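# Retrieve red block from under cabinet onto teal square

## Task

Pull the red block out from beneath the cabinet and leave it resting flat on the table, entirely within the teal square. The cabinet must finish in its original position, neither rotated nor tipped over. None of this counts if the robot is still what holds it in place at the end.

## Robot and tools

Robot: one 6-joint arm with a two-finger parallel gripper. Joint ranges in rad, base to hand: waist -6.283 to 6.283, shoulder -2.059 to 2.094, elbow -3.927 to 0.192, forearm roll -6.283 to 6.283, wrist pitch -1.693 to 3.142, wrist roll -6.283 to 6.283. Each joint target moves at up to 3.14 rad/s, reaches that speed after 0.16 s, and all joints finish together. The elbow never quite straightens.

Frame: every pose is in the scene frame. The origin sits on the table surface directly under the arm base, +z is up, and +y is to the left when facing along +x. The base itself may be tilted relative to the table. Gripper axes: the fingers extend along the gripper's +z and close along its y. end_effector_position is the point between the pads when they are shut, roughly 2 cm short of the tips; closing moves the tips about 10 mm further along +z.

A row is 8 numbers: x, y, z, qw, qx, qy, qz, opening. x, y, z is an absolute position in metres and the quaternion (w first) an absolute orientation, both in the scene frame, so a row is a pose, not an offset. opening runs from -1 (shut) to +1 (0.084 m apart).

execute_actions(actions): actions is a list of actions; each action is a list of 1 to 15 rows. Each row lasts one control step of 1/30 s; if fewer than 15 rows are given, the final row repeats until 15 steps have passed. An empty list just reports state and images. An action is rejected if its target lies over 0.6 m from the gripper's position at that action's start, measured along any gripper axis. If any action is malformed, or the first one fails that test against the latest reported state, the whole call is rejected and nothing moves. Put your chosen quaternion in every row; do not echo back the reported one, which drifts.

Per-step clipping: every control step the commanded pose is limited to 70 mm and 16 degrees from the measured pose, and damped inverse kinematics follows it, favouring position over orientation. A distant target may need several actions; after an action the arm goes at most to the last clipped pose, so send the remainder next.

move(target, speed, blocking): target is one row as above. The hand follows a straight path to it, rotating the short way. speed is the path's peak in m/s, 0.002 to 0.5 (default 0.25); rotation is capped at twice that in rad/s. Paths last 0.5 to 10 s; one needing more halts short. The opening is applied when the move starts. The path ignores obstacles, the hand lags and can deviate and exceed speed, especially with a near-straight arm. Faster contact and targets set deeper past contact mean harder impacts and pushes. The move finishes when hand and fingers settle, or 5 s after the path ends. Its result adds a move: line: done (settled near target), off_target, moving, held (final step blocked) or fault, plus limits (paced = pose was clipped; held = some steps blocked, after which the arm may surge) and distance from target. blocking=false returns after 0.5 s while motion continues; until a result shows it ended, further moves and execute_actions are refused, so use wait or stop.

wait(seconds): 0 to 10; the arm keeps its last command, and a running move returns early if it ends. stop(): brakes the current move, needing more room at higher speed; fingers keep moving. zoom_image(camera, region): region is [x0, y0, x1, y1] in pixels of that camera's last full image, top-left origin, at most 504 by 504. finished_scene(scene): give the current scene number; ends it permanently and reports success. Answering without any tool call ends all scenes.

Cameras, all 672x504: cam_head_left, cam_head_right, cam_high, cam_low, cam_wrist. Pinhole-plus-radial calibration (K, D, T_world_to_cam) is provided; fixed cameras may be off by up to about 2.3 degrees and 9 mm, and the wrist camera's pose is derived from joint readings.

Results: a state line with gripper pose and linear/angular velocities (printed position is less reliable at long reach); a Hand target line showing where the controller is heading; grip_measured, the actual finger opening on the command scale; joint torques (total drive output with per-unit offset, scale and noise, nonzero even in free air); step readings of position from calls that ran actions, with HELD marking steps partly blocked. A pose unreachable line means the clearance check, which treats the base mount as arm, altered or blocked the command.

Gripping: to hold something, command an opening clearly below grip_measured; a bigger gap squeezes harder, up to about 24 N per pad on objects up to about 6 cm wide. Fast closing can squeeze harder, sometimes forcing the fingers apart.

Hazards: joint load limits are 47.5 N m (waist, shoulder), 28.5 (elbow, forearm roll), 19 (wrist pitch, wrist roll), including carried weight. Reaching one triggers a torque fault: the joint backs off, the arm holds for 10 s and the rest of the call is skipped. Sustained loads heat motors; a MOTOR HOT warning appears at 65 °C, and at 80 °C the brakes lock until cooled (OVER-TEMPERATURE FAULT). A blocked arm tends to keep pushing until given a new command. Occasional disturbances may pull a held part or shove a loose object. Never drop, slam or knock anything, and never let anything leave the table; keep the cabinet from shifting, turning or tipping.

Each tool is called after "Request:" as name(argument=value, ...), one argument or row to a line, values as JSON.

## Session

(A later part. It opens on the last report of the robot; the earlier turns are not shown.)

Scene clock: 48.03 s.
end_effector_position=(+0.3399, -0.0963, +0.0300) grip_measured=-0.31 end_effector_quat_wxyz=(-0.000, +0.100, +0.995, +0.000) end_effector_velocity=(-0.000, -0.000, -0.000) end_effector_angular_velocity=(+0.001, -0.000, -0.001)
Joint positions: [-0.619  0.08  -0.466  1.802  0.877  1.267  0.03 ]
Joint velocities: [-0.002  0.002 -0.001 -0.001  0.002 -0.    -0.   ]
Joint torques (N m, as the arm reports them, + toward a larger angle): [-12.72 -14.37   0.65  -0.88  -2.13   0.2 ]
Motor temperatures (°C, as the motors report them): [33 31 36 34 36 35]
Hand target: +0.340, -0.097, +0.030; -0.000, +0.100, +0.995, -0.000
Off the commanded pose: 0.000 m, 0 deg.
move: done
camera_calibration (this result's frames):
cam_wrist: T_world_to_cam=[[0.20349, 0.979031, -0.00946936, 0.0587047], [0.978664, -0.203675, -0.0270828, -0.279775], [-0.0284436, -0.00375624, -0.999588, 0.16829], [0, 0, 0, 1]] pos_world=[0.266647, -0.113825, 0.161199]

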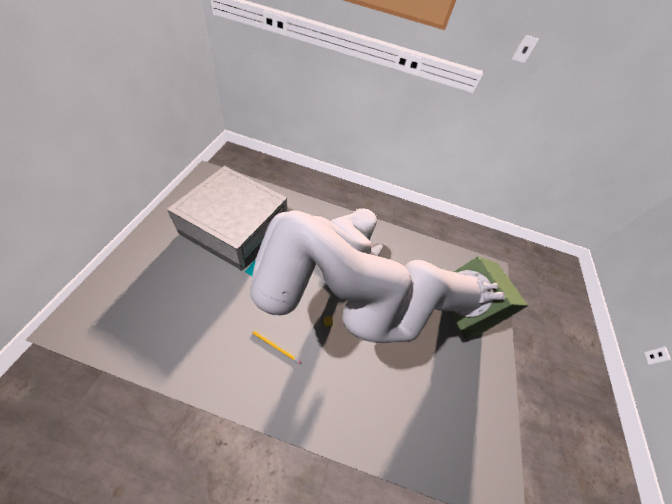

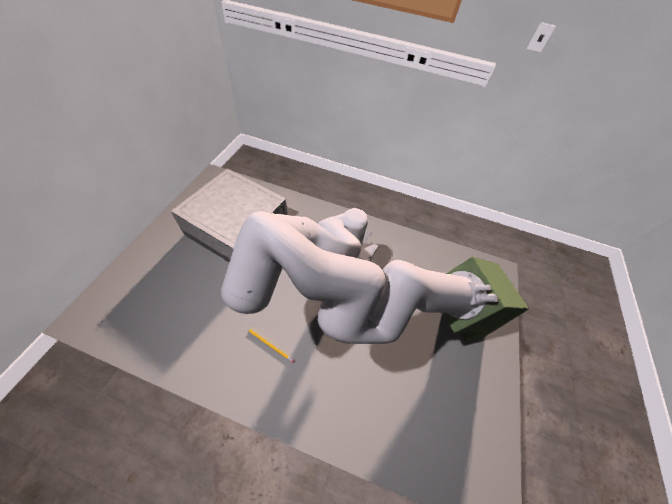

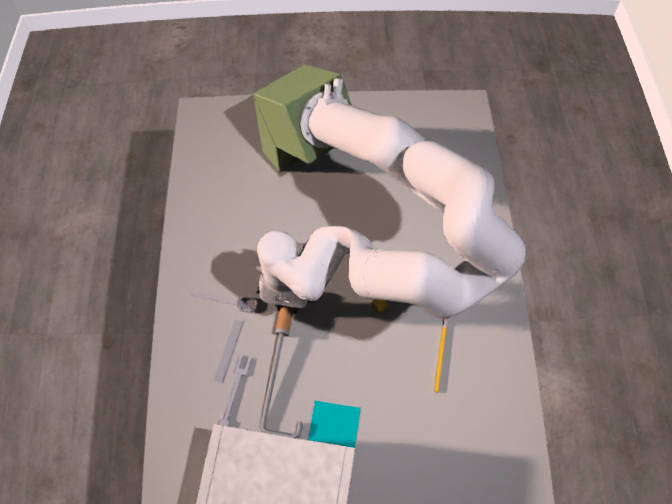

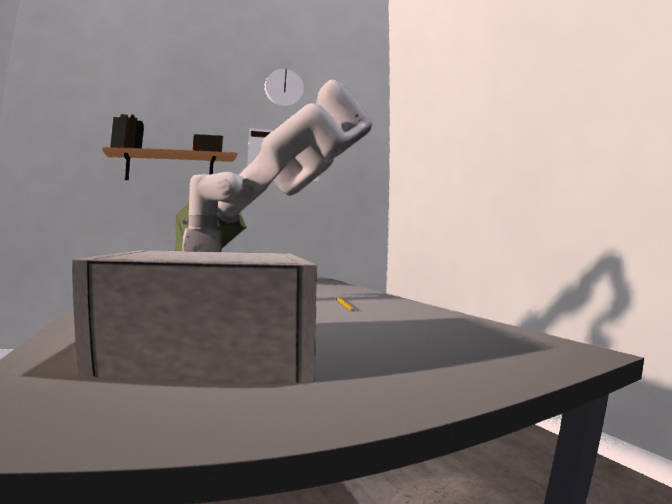

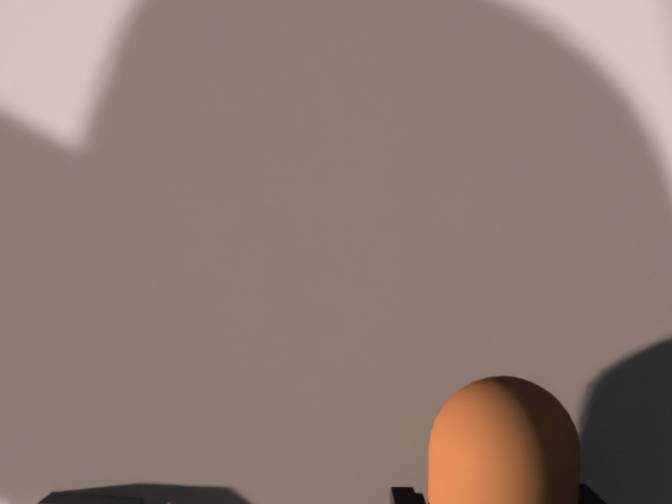

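Request:
move(
  target=[0.5626, -0.1403, 0.03, 0, 0.1, 0.995, 0, -1],
  speed=0.12,
)

Request:
move(
  target=[0.578, -0.0568, 0.03, 0, 0.1, 0.995, 0, -1],
  speed=0.09,
)

Request:
move(
  target=[0.344, -0.0136, 0.03, 0, 0.1, 0.995, 0, -1],
  speed=0.09,
)

Request:
zoom_image(
  camera="cam_high",
  region=[250, 350, 410, 480],
)

Scene clock: 54.77 s.
end_effector_position=(+0.5623, -0.1402, +0.0300) grip_measured=-0.31 end_effector_quat_wxyz=(+0.000, +0.100, +0.995, -0.000) end_effector_velocity=(+0.001, +0.000, -0.000) end_effector_angular_velocity=(+0.000, +0.001, -0.001)
Joint positions: [-0.631  0.226 -1.074  1.397  0.87   1.874  0.03 ]
Joint velocities: [ 0.     0.001 -0.002 -0.003  0.     0.004 -0.   ]
Joint torques (N m, as the arm reports them, + toward a larger angle): [-18.49 -22.79  -4.82  -1.08  -2.01   0.21]
Motor temperatures (°C, as the motors report them): [33 31 36 34 36 35]
Hand target: +0.563, -0.140, +0.030; +0.000, +0.100, +0.995, -0.000
Off the commanded pose: 0.000 m, 0 deg.
move: done
camera_calibration (this result's frames):
cam_wrist: T_world_to_cam=[[0.204677, 0.978781, -0.00972916, 0.0557252], [0.978443, -0.204865, -0.026066, -0.50645], [-0.0275061, -0.00418432, -0.999613, 0.173884], [0, 0, 0, 1]] pos_world=[0.48891, -0.157569, 0.161158]

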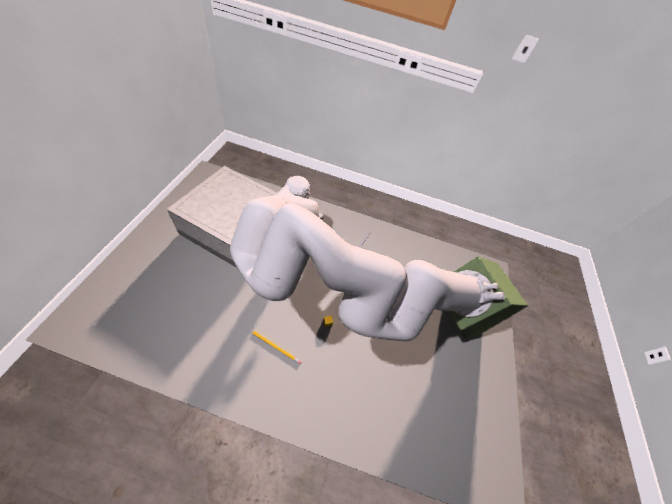

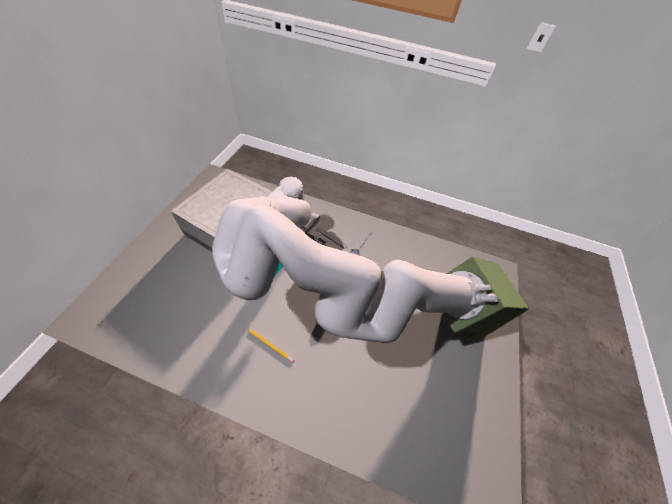

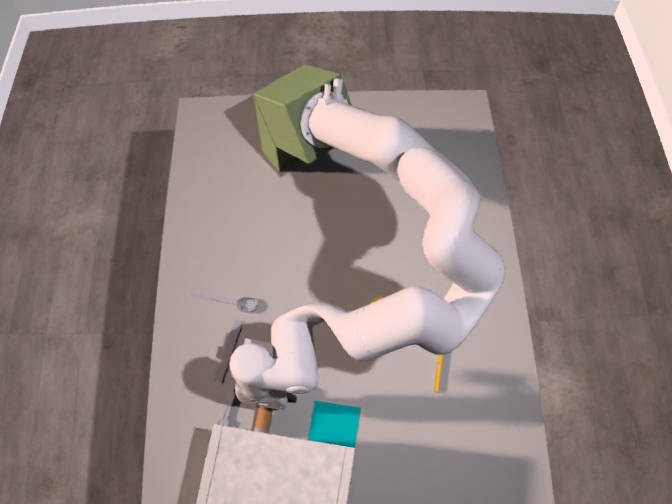

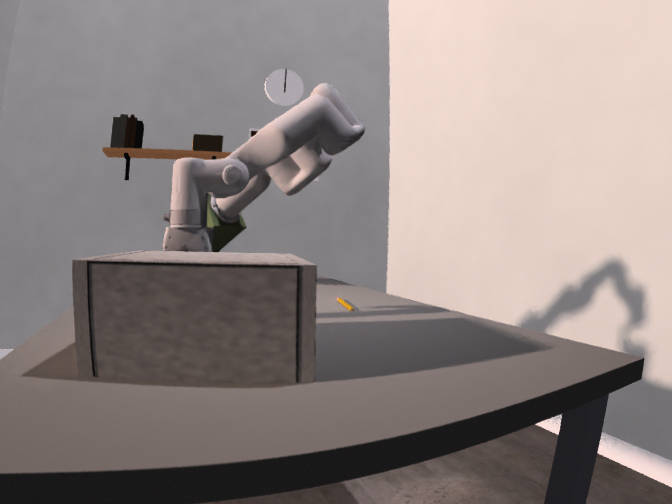

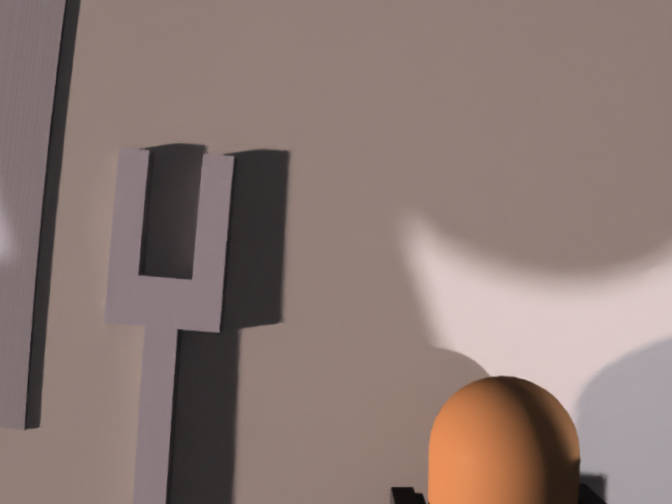

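Scene clock: 56.03 s.
end_effector_position=(+0.5780, -0.0568, +0.0300) grip_measured=-0.31 end_effector_quat_wxyz=(+0.000, +0.100, +0.995, +0.000) end_effector_velocity=(-0.003, -0.000, -0.001) end_effector_angular_velocity=(-0.001, +0.004, -0.004)
Joint positions: [-0.492  0.034 -0.967  1.389  0.779  2.013  0.03 ]
Joint velocities: [ 0.002  0.001  0.003 -0.001 -0.002  0.003  0.   ]
Joint torques (N m, as the arm reports them, + toward a larger angle): [-14.78 -23.75  -4.81  -1.1   -2.03   0.27]
Motor temperatures (°C, as the motors report them): [33 31 36 34 36 35]
Hand target: +0.578, -0.057, +0.030; +0.000, +0.100, +0.995, +0.000
Off the commanded pose: 0.000 m, 0 deg.
move: done
camera_calibration (this result's frames):
cam_wrist: T_world_to_cam=[[0.204278, 0.978869, -0.00931537, -0.0288614], [0.978519, -0.204456, -0.0264288, -0.504742], [-0.0277749, -0.00371644, -0.999607, 0.174813], [0, 0, 0, 1]] pos_world=[0.50465, -0.0742965, 0.161136]

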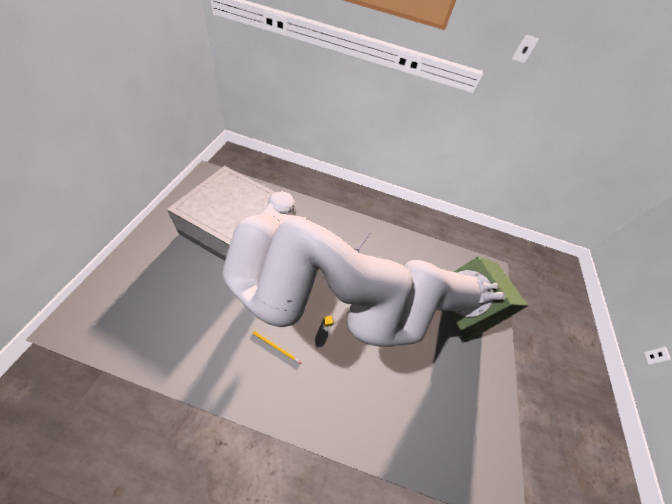

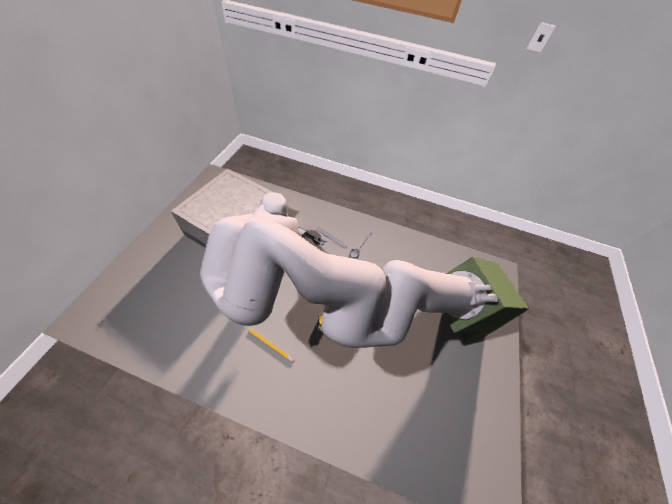

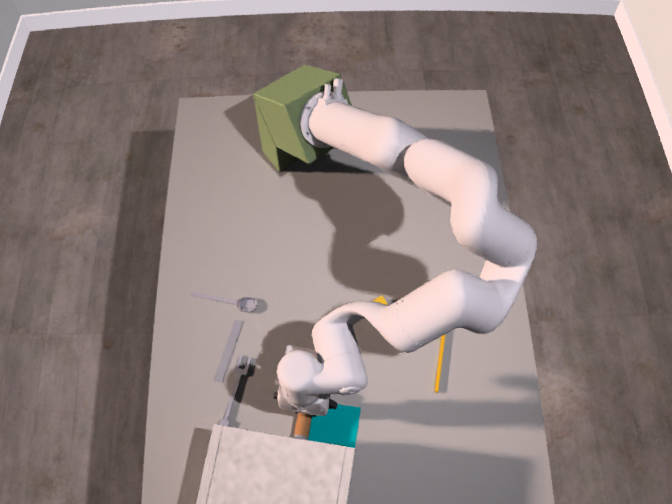

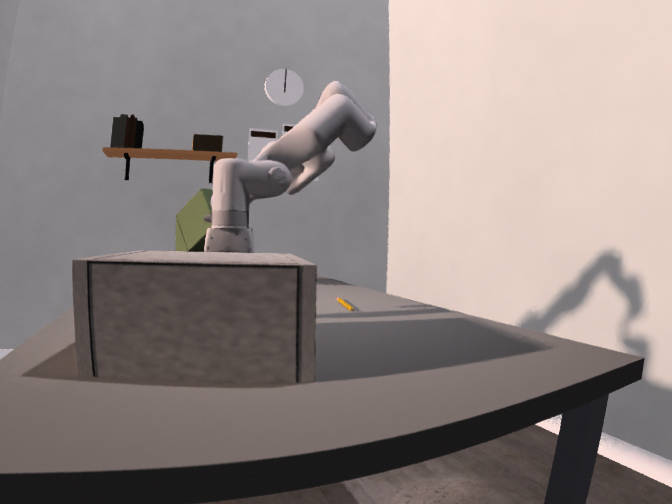

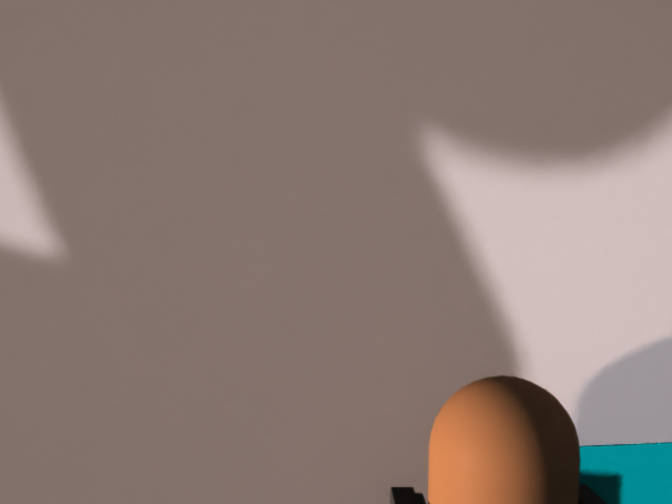

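Scene clock: 59.00 s.
end_effector_position=(+0.3442, -0.0136, +0.0299) grip_measured=-0.31 end_effector_quat_wxyz=(-0.000, +0.100, +0.995, +0.000) end_effector_velocity=(+0.002, +0.000, -0.000) end_effector_angular_velocity=(+0.001, -0.004, +0.003)
Joint positions: [-0.371 -0.209 -0.312  1.933  0.735  1.401  0.03 ]
Joint velocities: [ 0.    -0.001 -0.001  0.004  0.001 -0.004 -0.   ]
Joint torques (N m, as the arm reports them, + toward a larger angle): [ -7.45 -14.32   1.66  -0.92  -2.06   0.39]
Motor temperatures (°C, as the motors report them): [33 31 36 34 36 35]
Hand target: +0.344, -0.014, +0.030; -0.000, +0.100, +0.995, +0.000
Off the commanded pose: 0.000 m, 0 deg.
move: done
camera_calibration (this result's frames):
cam_wrist: T_world_to_cam=[[0.203968, 0.978935, -0.00912535, -0.023279], [0.978563, -0.204144, -0.0271948, -0.267144], [-0.0284848, -0.00338287, -0.999589, 0.168626], [0, 0, 0, 1]] pos_world=[0.270968, -0.0311767, 0.16108]

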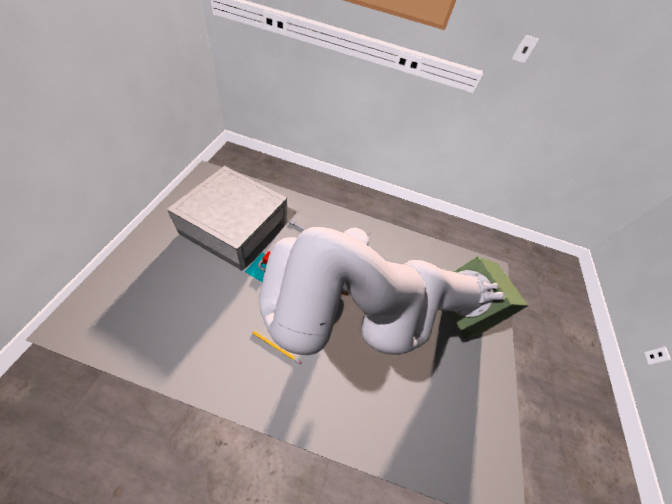

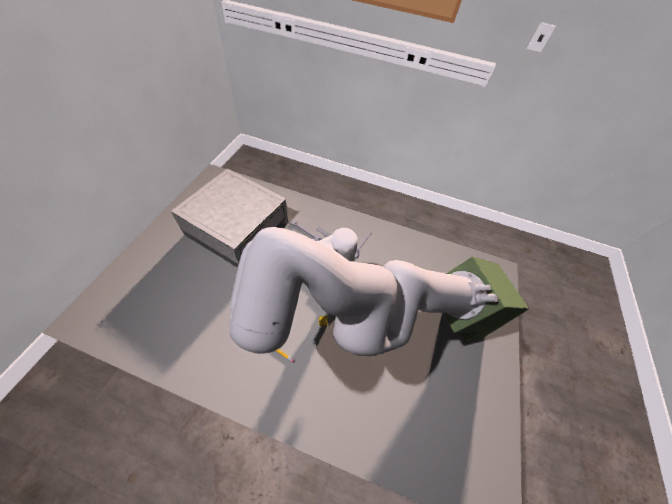

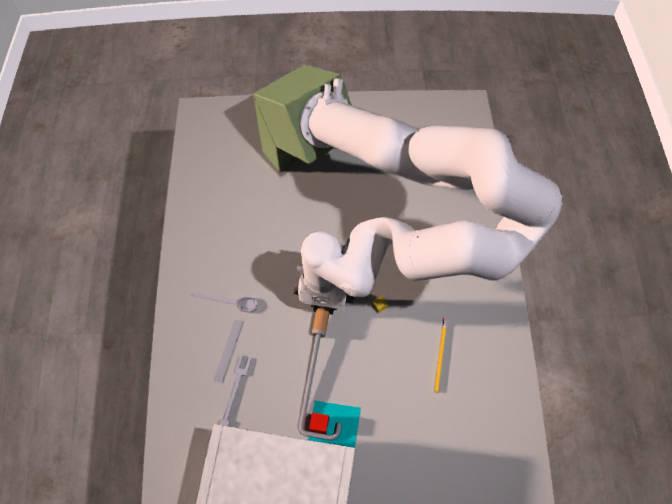

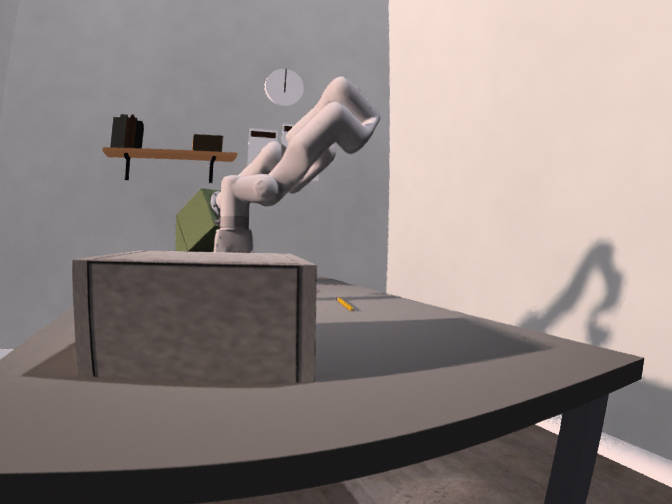

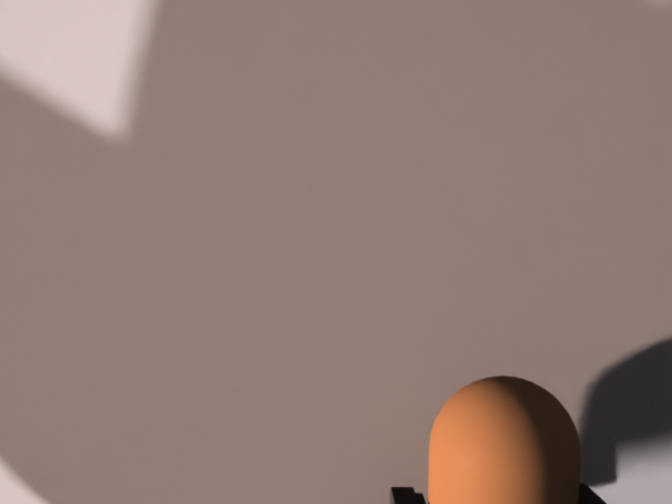

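Region (250, 350, 410, 480) of cam_high's 672x504 image, scaled by 3.150, with more detail than that image has; it fills the top 410 rows of this view, and the rest is white.

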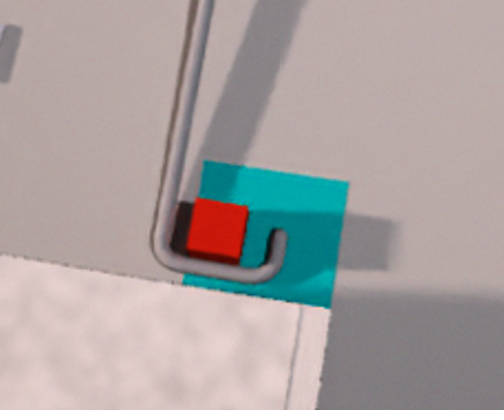

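Request:
move(
  target=[0.358, 0.0295, 0.03, 0, 0.1, 0.995, 0, -1],
  speed=0.06,
)

Request:
execute_actions(
  actions=[
    [[0.358,0.028,0.029,0,0.1,0.995,0,-1],[0.358,0.026,0.028,0,0.1,0.995,0,-1],[0.358,0.024,0.027,0,0.1,0.995,0,-1],[0.358,0.022,0.026,0,0.1,0.995,0,-1],[0.358,0.020,0.0255,0,0.1,0.995,0,-1],[0.358,0.018,0.025,0,0.1,0.995,0,-1]],
  ],
)

Request:
zoom_image(
  camera="cam_high",
  region=[250, 350, 410, 480],
)

Scene clock: 62.90 s.
end_effector_position=(+0.3581, +0.0296, +0.0300) grip_measured=-0.31 end_effector_quat_wxyz=(+0.000, +0.100, +0.995, +0.000) end_effector_velocity=(-0.001, -0.000, +0.000) end_effector_angular_velocity=(-0.002, +0.002, -0.001)
Joint positions: [-0.209 -0.351 -0.289  1.972  0.608  1.524  0.03 ]
Joint velocities: [ 0.002 -0.001  0.001 -0.    -0.003  0.002 -0.   ]
Joint torques (N m, as the arm reports them, + toward a larger angle): [ -5.04 -14.85   1.31  -1.09  -2.22   0.06]
Motor temperatures (°C, as the motors report them): [33 31 36 34 36 35]
Hand target: +0.358, +0.030, +0.030; +0.000, +0.100, +0.995, +0.000
Off the commanded pose: 0.000 m, 0 deg.
move: done
camera_calibration (this result's frames):
cam_wrist: T_world_to_cam=[[0.204187, 0.978888, -0.00926226, -0.0685257], [0.97854, -0.204364, -0.0263447, -0.271854], [-0.0276814, -0.00368424, -0.99961, 0.169016], [0, 0, 0, 1]] pos_world=[0.284691, 0.0121446, 0.161153]

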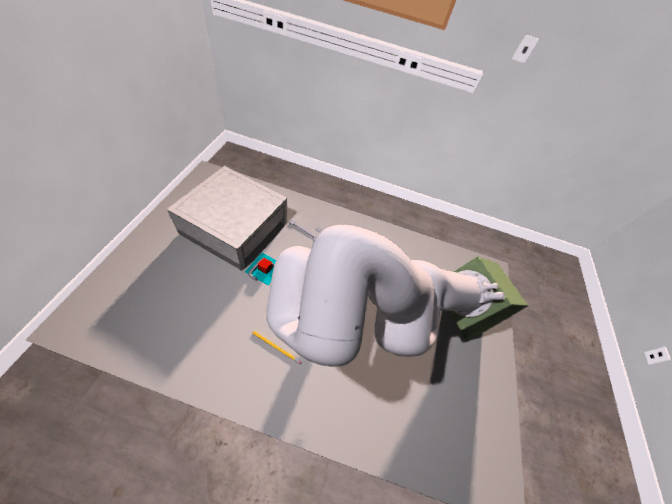

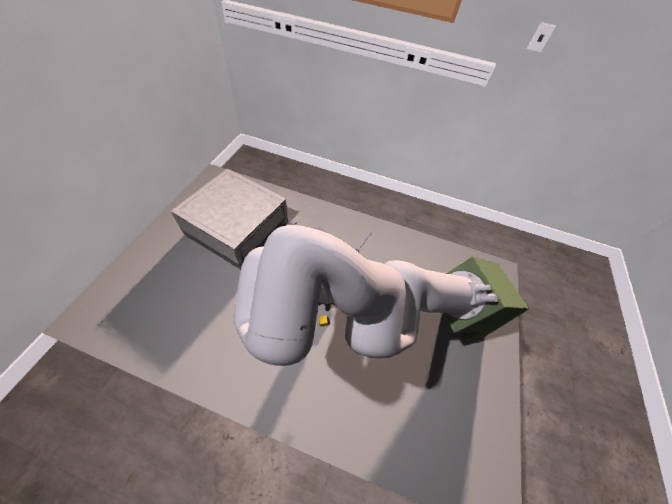

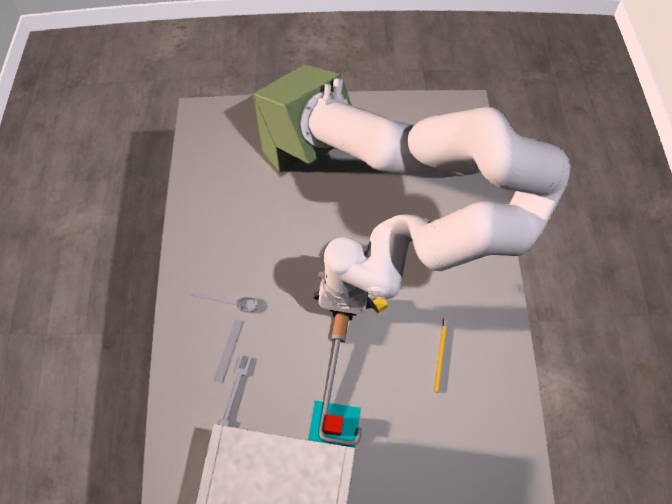

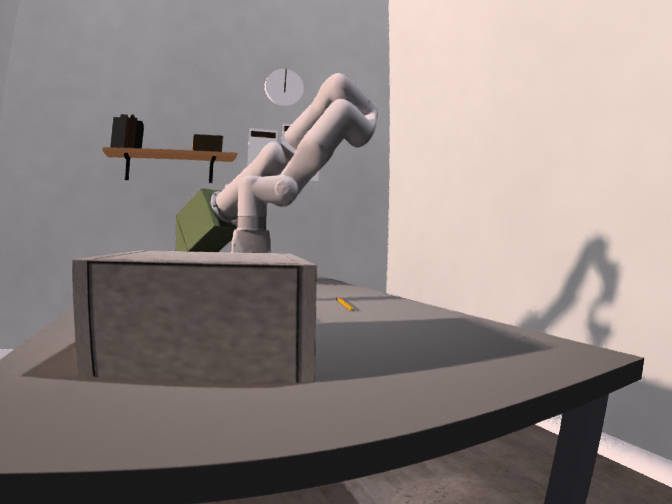

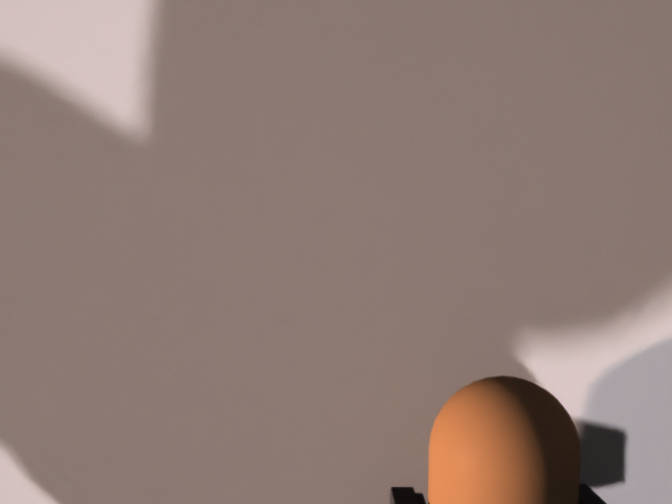

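Scene clock: 63.40 s.
end_effector_position=(+0.3579, +0.0179, +0.0250) grip_measured=-0.31 end_effector_quat_wxyz=(-0.000, +0.100, +0.995, -0.000) end_effector_velocity=(-0.000, +0.001, -0.000) end_effector_angular_velocity=(+0.003, +0.000, +0.002)
Joint positions: [-0.245 -0.292 -0.313  1.975  0.64   1.484  0.03 ]
Joint velocities: [ 0.001  0.001 -0.     0.     0.002 -0.001  0.   ]
Joint torques (N m, as the arm reports them, + toward a larger angle): [ -5.83 -15.     1.54  -1.4   -2.07   0.01]
Motor temperatures (°C, as the motors report them): [33 31 36 34 36 35]
Hand target: +0.358, +0.018, +0.025; -0.000, +0.100, +0.995, -0.000
Off the commanded pose: 0.000 m, 0 deg.
Step readings (end_effector_position):
0: (+0.3581, +0.0296, +0.0300)
1: (+0.3581, +0.0296, +0.0300)
2: (+0.3581, +0.0293, +0.0298)
4: (+0.3582, +0.0270, +0.0286)
8: (+0.3580, +0.0197, +0.0259)
15: end_effector_position above
camera_calibration (this result's frames):
cam_wrist: T_world_to_cam=[[0.204401, 0.97884, -0.00967211, -0.0571513], [0.978485, -0.20459, -0.0266302, -0.274206], [-0.0280455, -0.00402078, -0.999599, 0.164148], [0, 0, 0, 1]] pos_world=[0.284592, 0.00050214, 0.156227]

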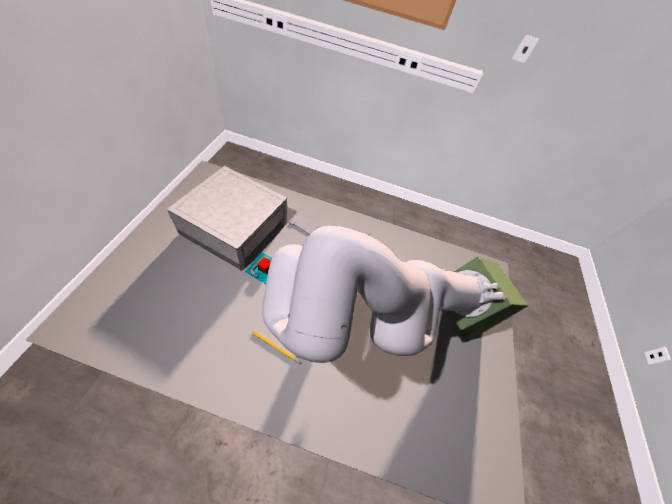

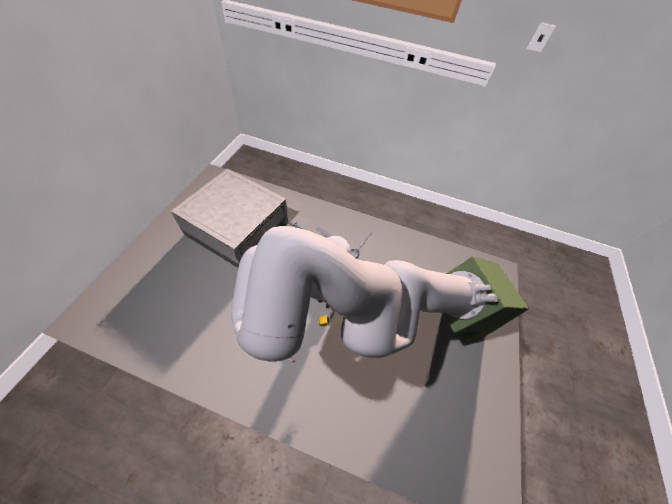

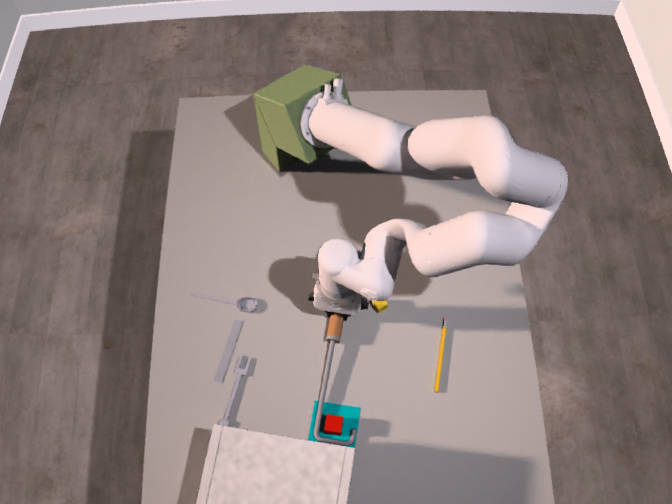

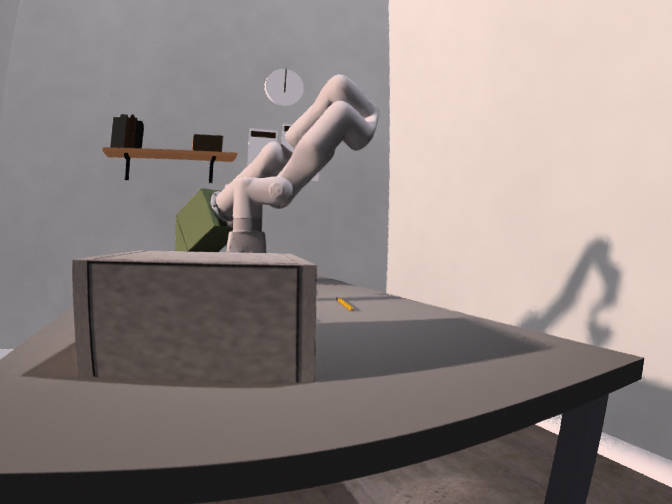

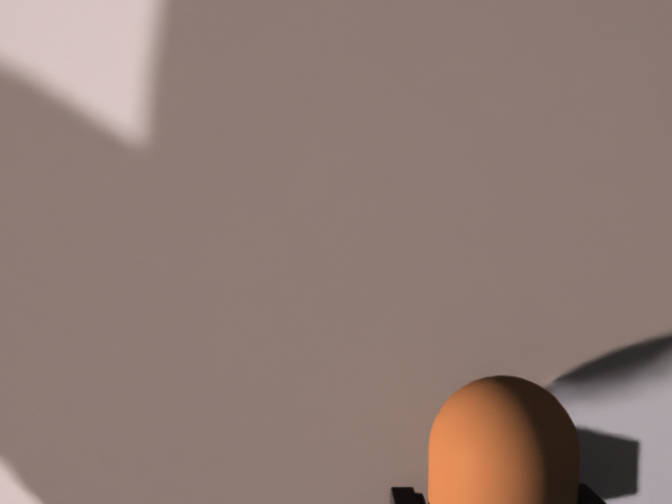

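Region (250, 350, 410, 480) of cam_high's 672x504 image, scaled by 3.150, with more detail than that image has; it fills the top 410 rows of this view, and the rest is white.

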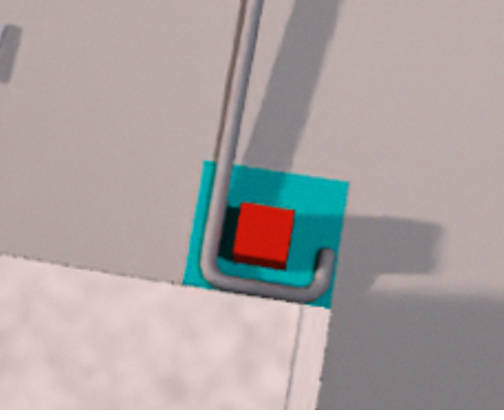

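Request:
execute_actions(
  actions=[
    [[0.358,0.018,0.025,0,0.1,0.995,0,-0.4],[0.358,0.018,0.025,0,0.1,0.995,0,-0.1],[0.358,0.018,0.025,0,0.1,0.995,0,0.2],[0.358,0.018,0.025,0,0.1,0.995,0,0.3],[0.358,0.018,0.025,0,0.1,0.995,0,0.3],[0.358,0.018,0.025,0,0.1,0.995,0,0.3],[0.358,0.018,0.028,0,0.1,0.995,0,0.3],[0.358,0.018,0.033,0,0.1,0.995,0,0.3],[0.358,0.018,0.038,0,0.1,0.995,0,0.3],[0.358,0.018,0.043,0,0.1,0.995,0,0.3],[0.358,0.018,0.048,0,0.1,0.995,0,0.3],[0.358,0.018,0.053,0,0.1,0.995,0,0.3],[0.358,0.018,0.057,0,0.1,0.995,0,0.3],[0.358,0.018,0.06,0,0.1,0.995,0,0.3]],
  ],
)

Scene clock: 65.70 s.
end_effector_position=(+0.3578, +0.0170, +0.0496) grip_measured=+0.29 end_effector_quat_wxyz=(+0.002, +0.099, +0.995, -0.002) end_effector_velocity=(+0.001, -0.003, +0.115) end_effector_angular_velocity=(-0.015, -0.015, +0.010)
Joint positions: [-0.298 -0.41  -0.247  1.861  0.649  1.576  0.056]
Joint velocities: [-0.266 -0.576  0.302 -0.589  0.066  0.478  0.   ]
Joint torques (N m, as the arm reports them, + toward a larger angle): [ -4.39 -11.2   -0.08  -0.69  -1.92   0.02]
Motor temperatures (°C, as the motors report them): [33 31 36 34 36 35]
Hand target: +0.358, +0.017, +0.058; +0.001, +0.100, +0.995, -0.001
Off the commanded pose: 0.010 m, 0 deg.
Step readings (end_effector_position):
0: (+0.3580, +0.0180, +0.0250)
1: (+0.3580, +0.0180, +0.0250)
2: (+0.3580, +0.0180, +0.0250)
4: (+0.3580, +0.0180, +0.0250)
8: (+0.3580, +0.0180, +0.0257)
15: end_effector_position above
camera_calibration (this result's frames):
cam_wrist: T_world_to_cam=[[0.202963, 0.979111, -0.0121652, -0.0553064], [0.978874, -0.203196, -0.0227296, -0.273961], [-0.0247268, -0.00729497, -0.999668, 0.187588], [0, 0, 0, 1]] pos_world=[0.284036, -0.000148294, 0.180626]

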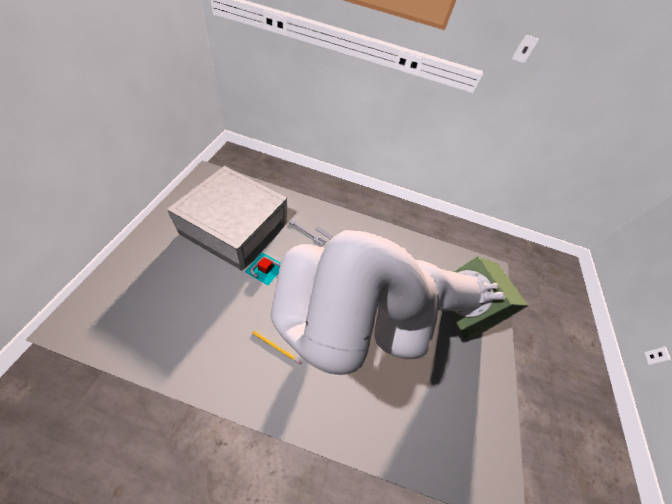

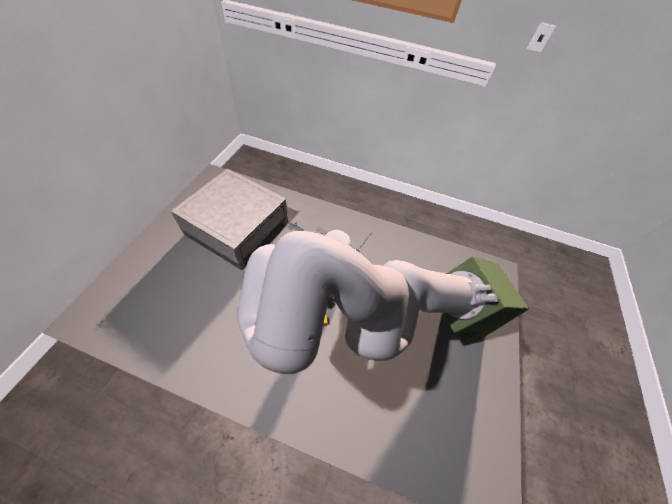

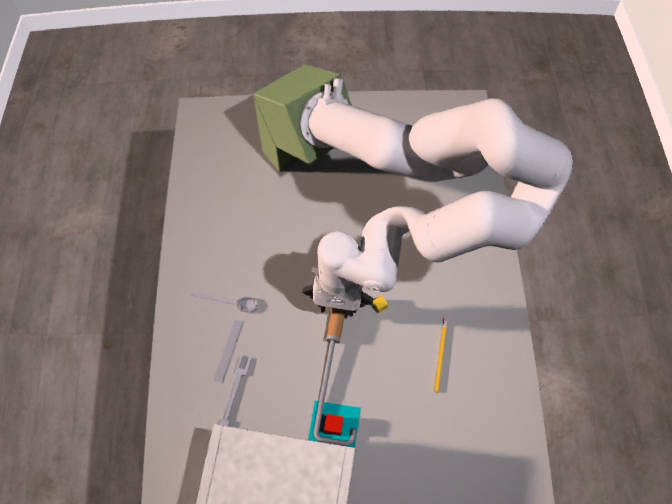

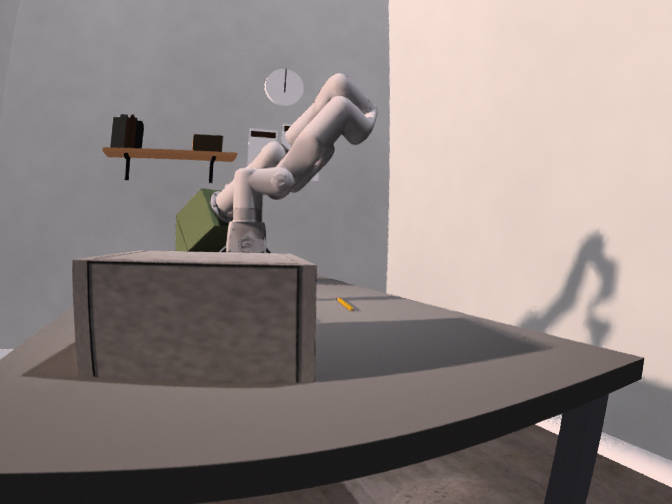

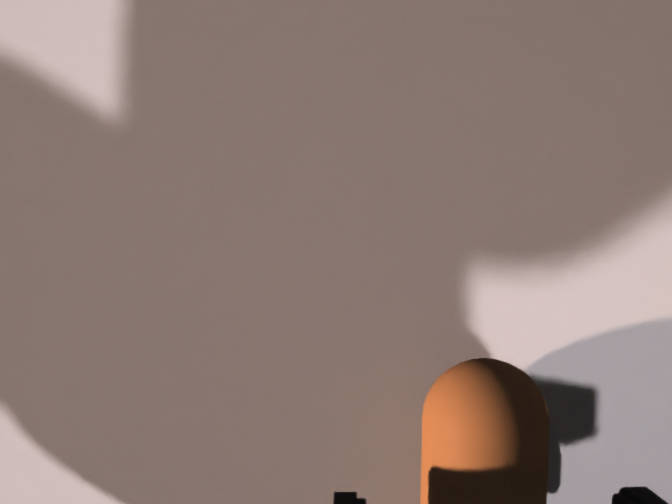

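Request:
finished_scene(
  scene=2,
)

The scene is finished: the task was done.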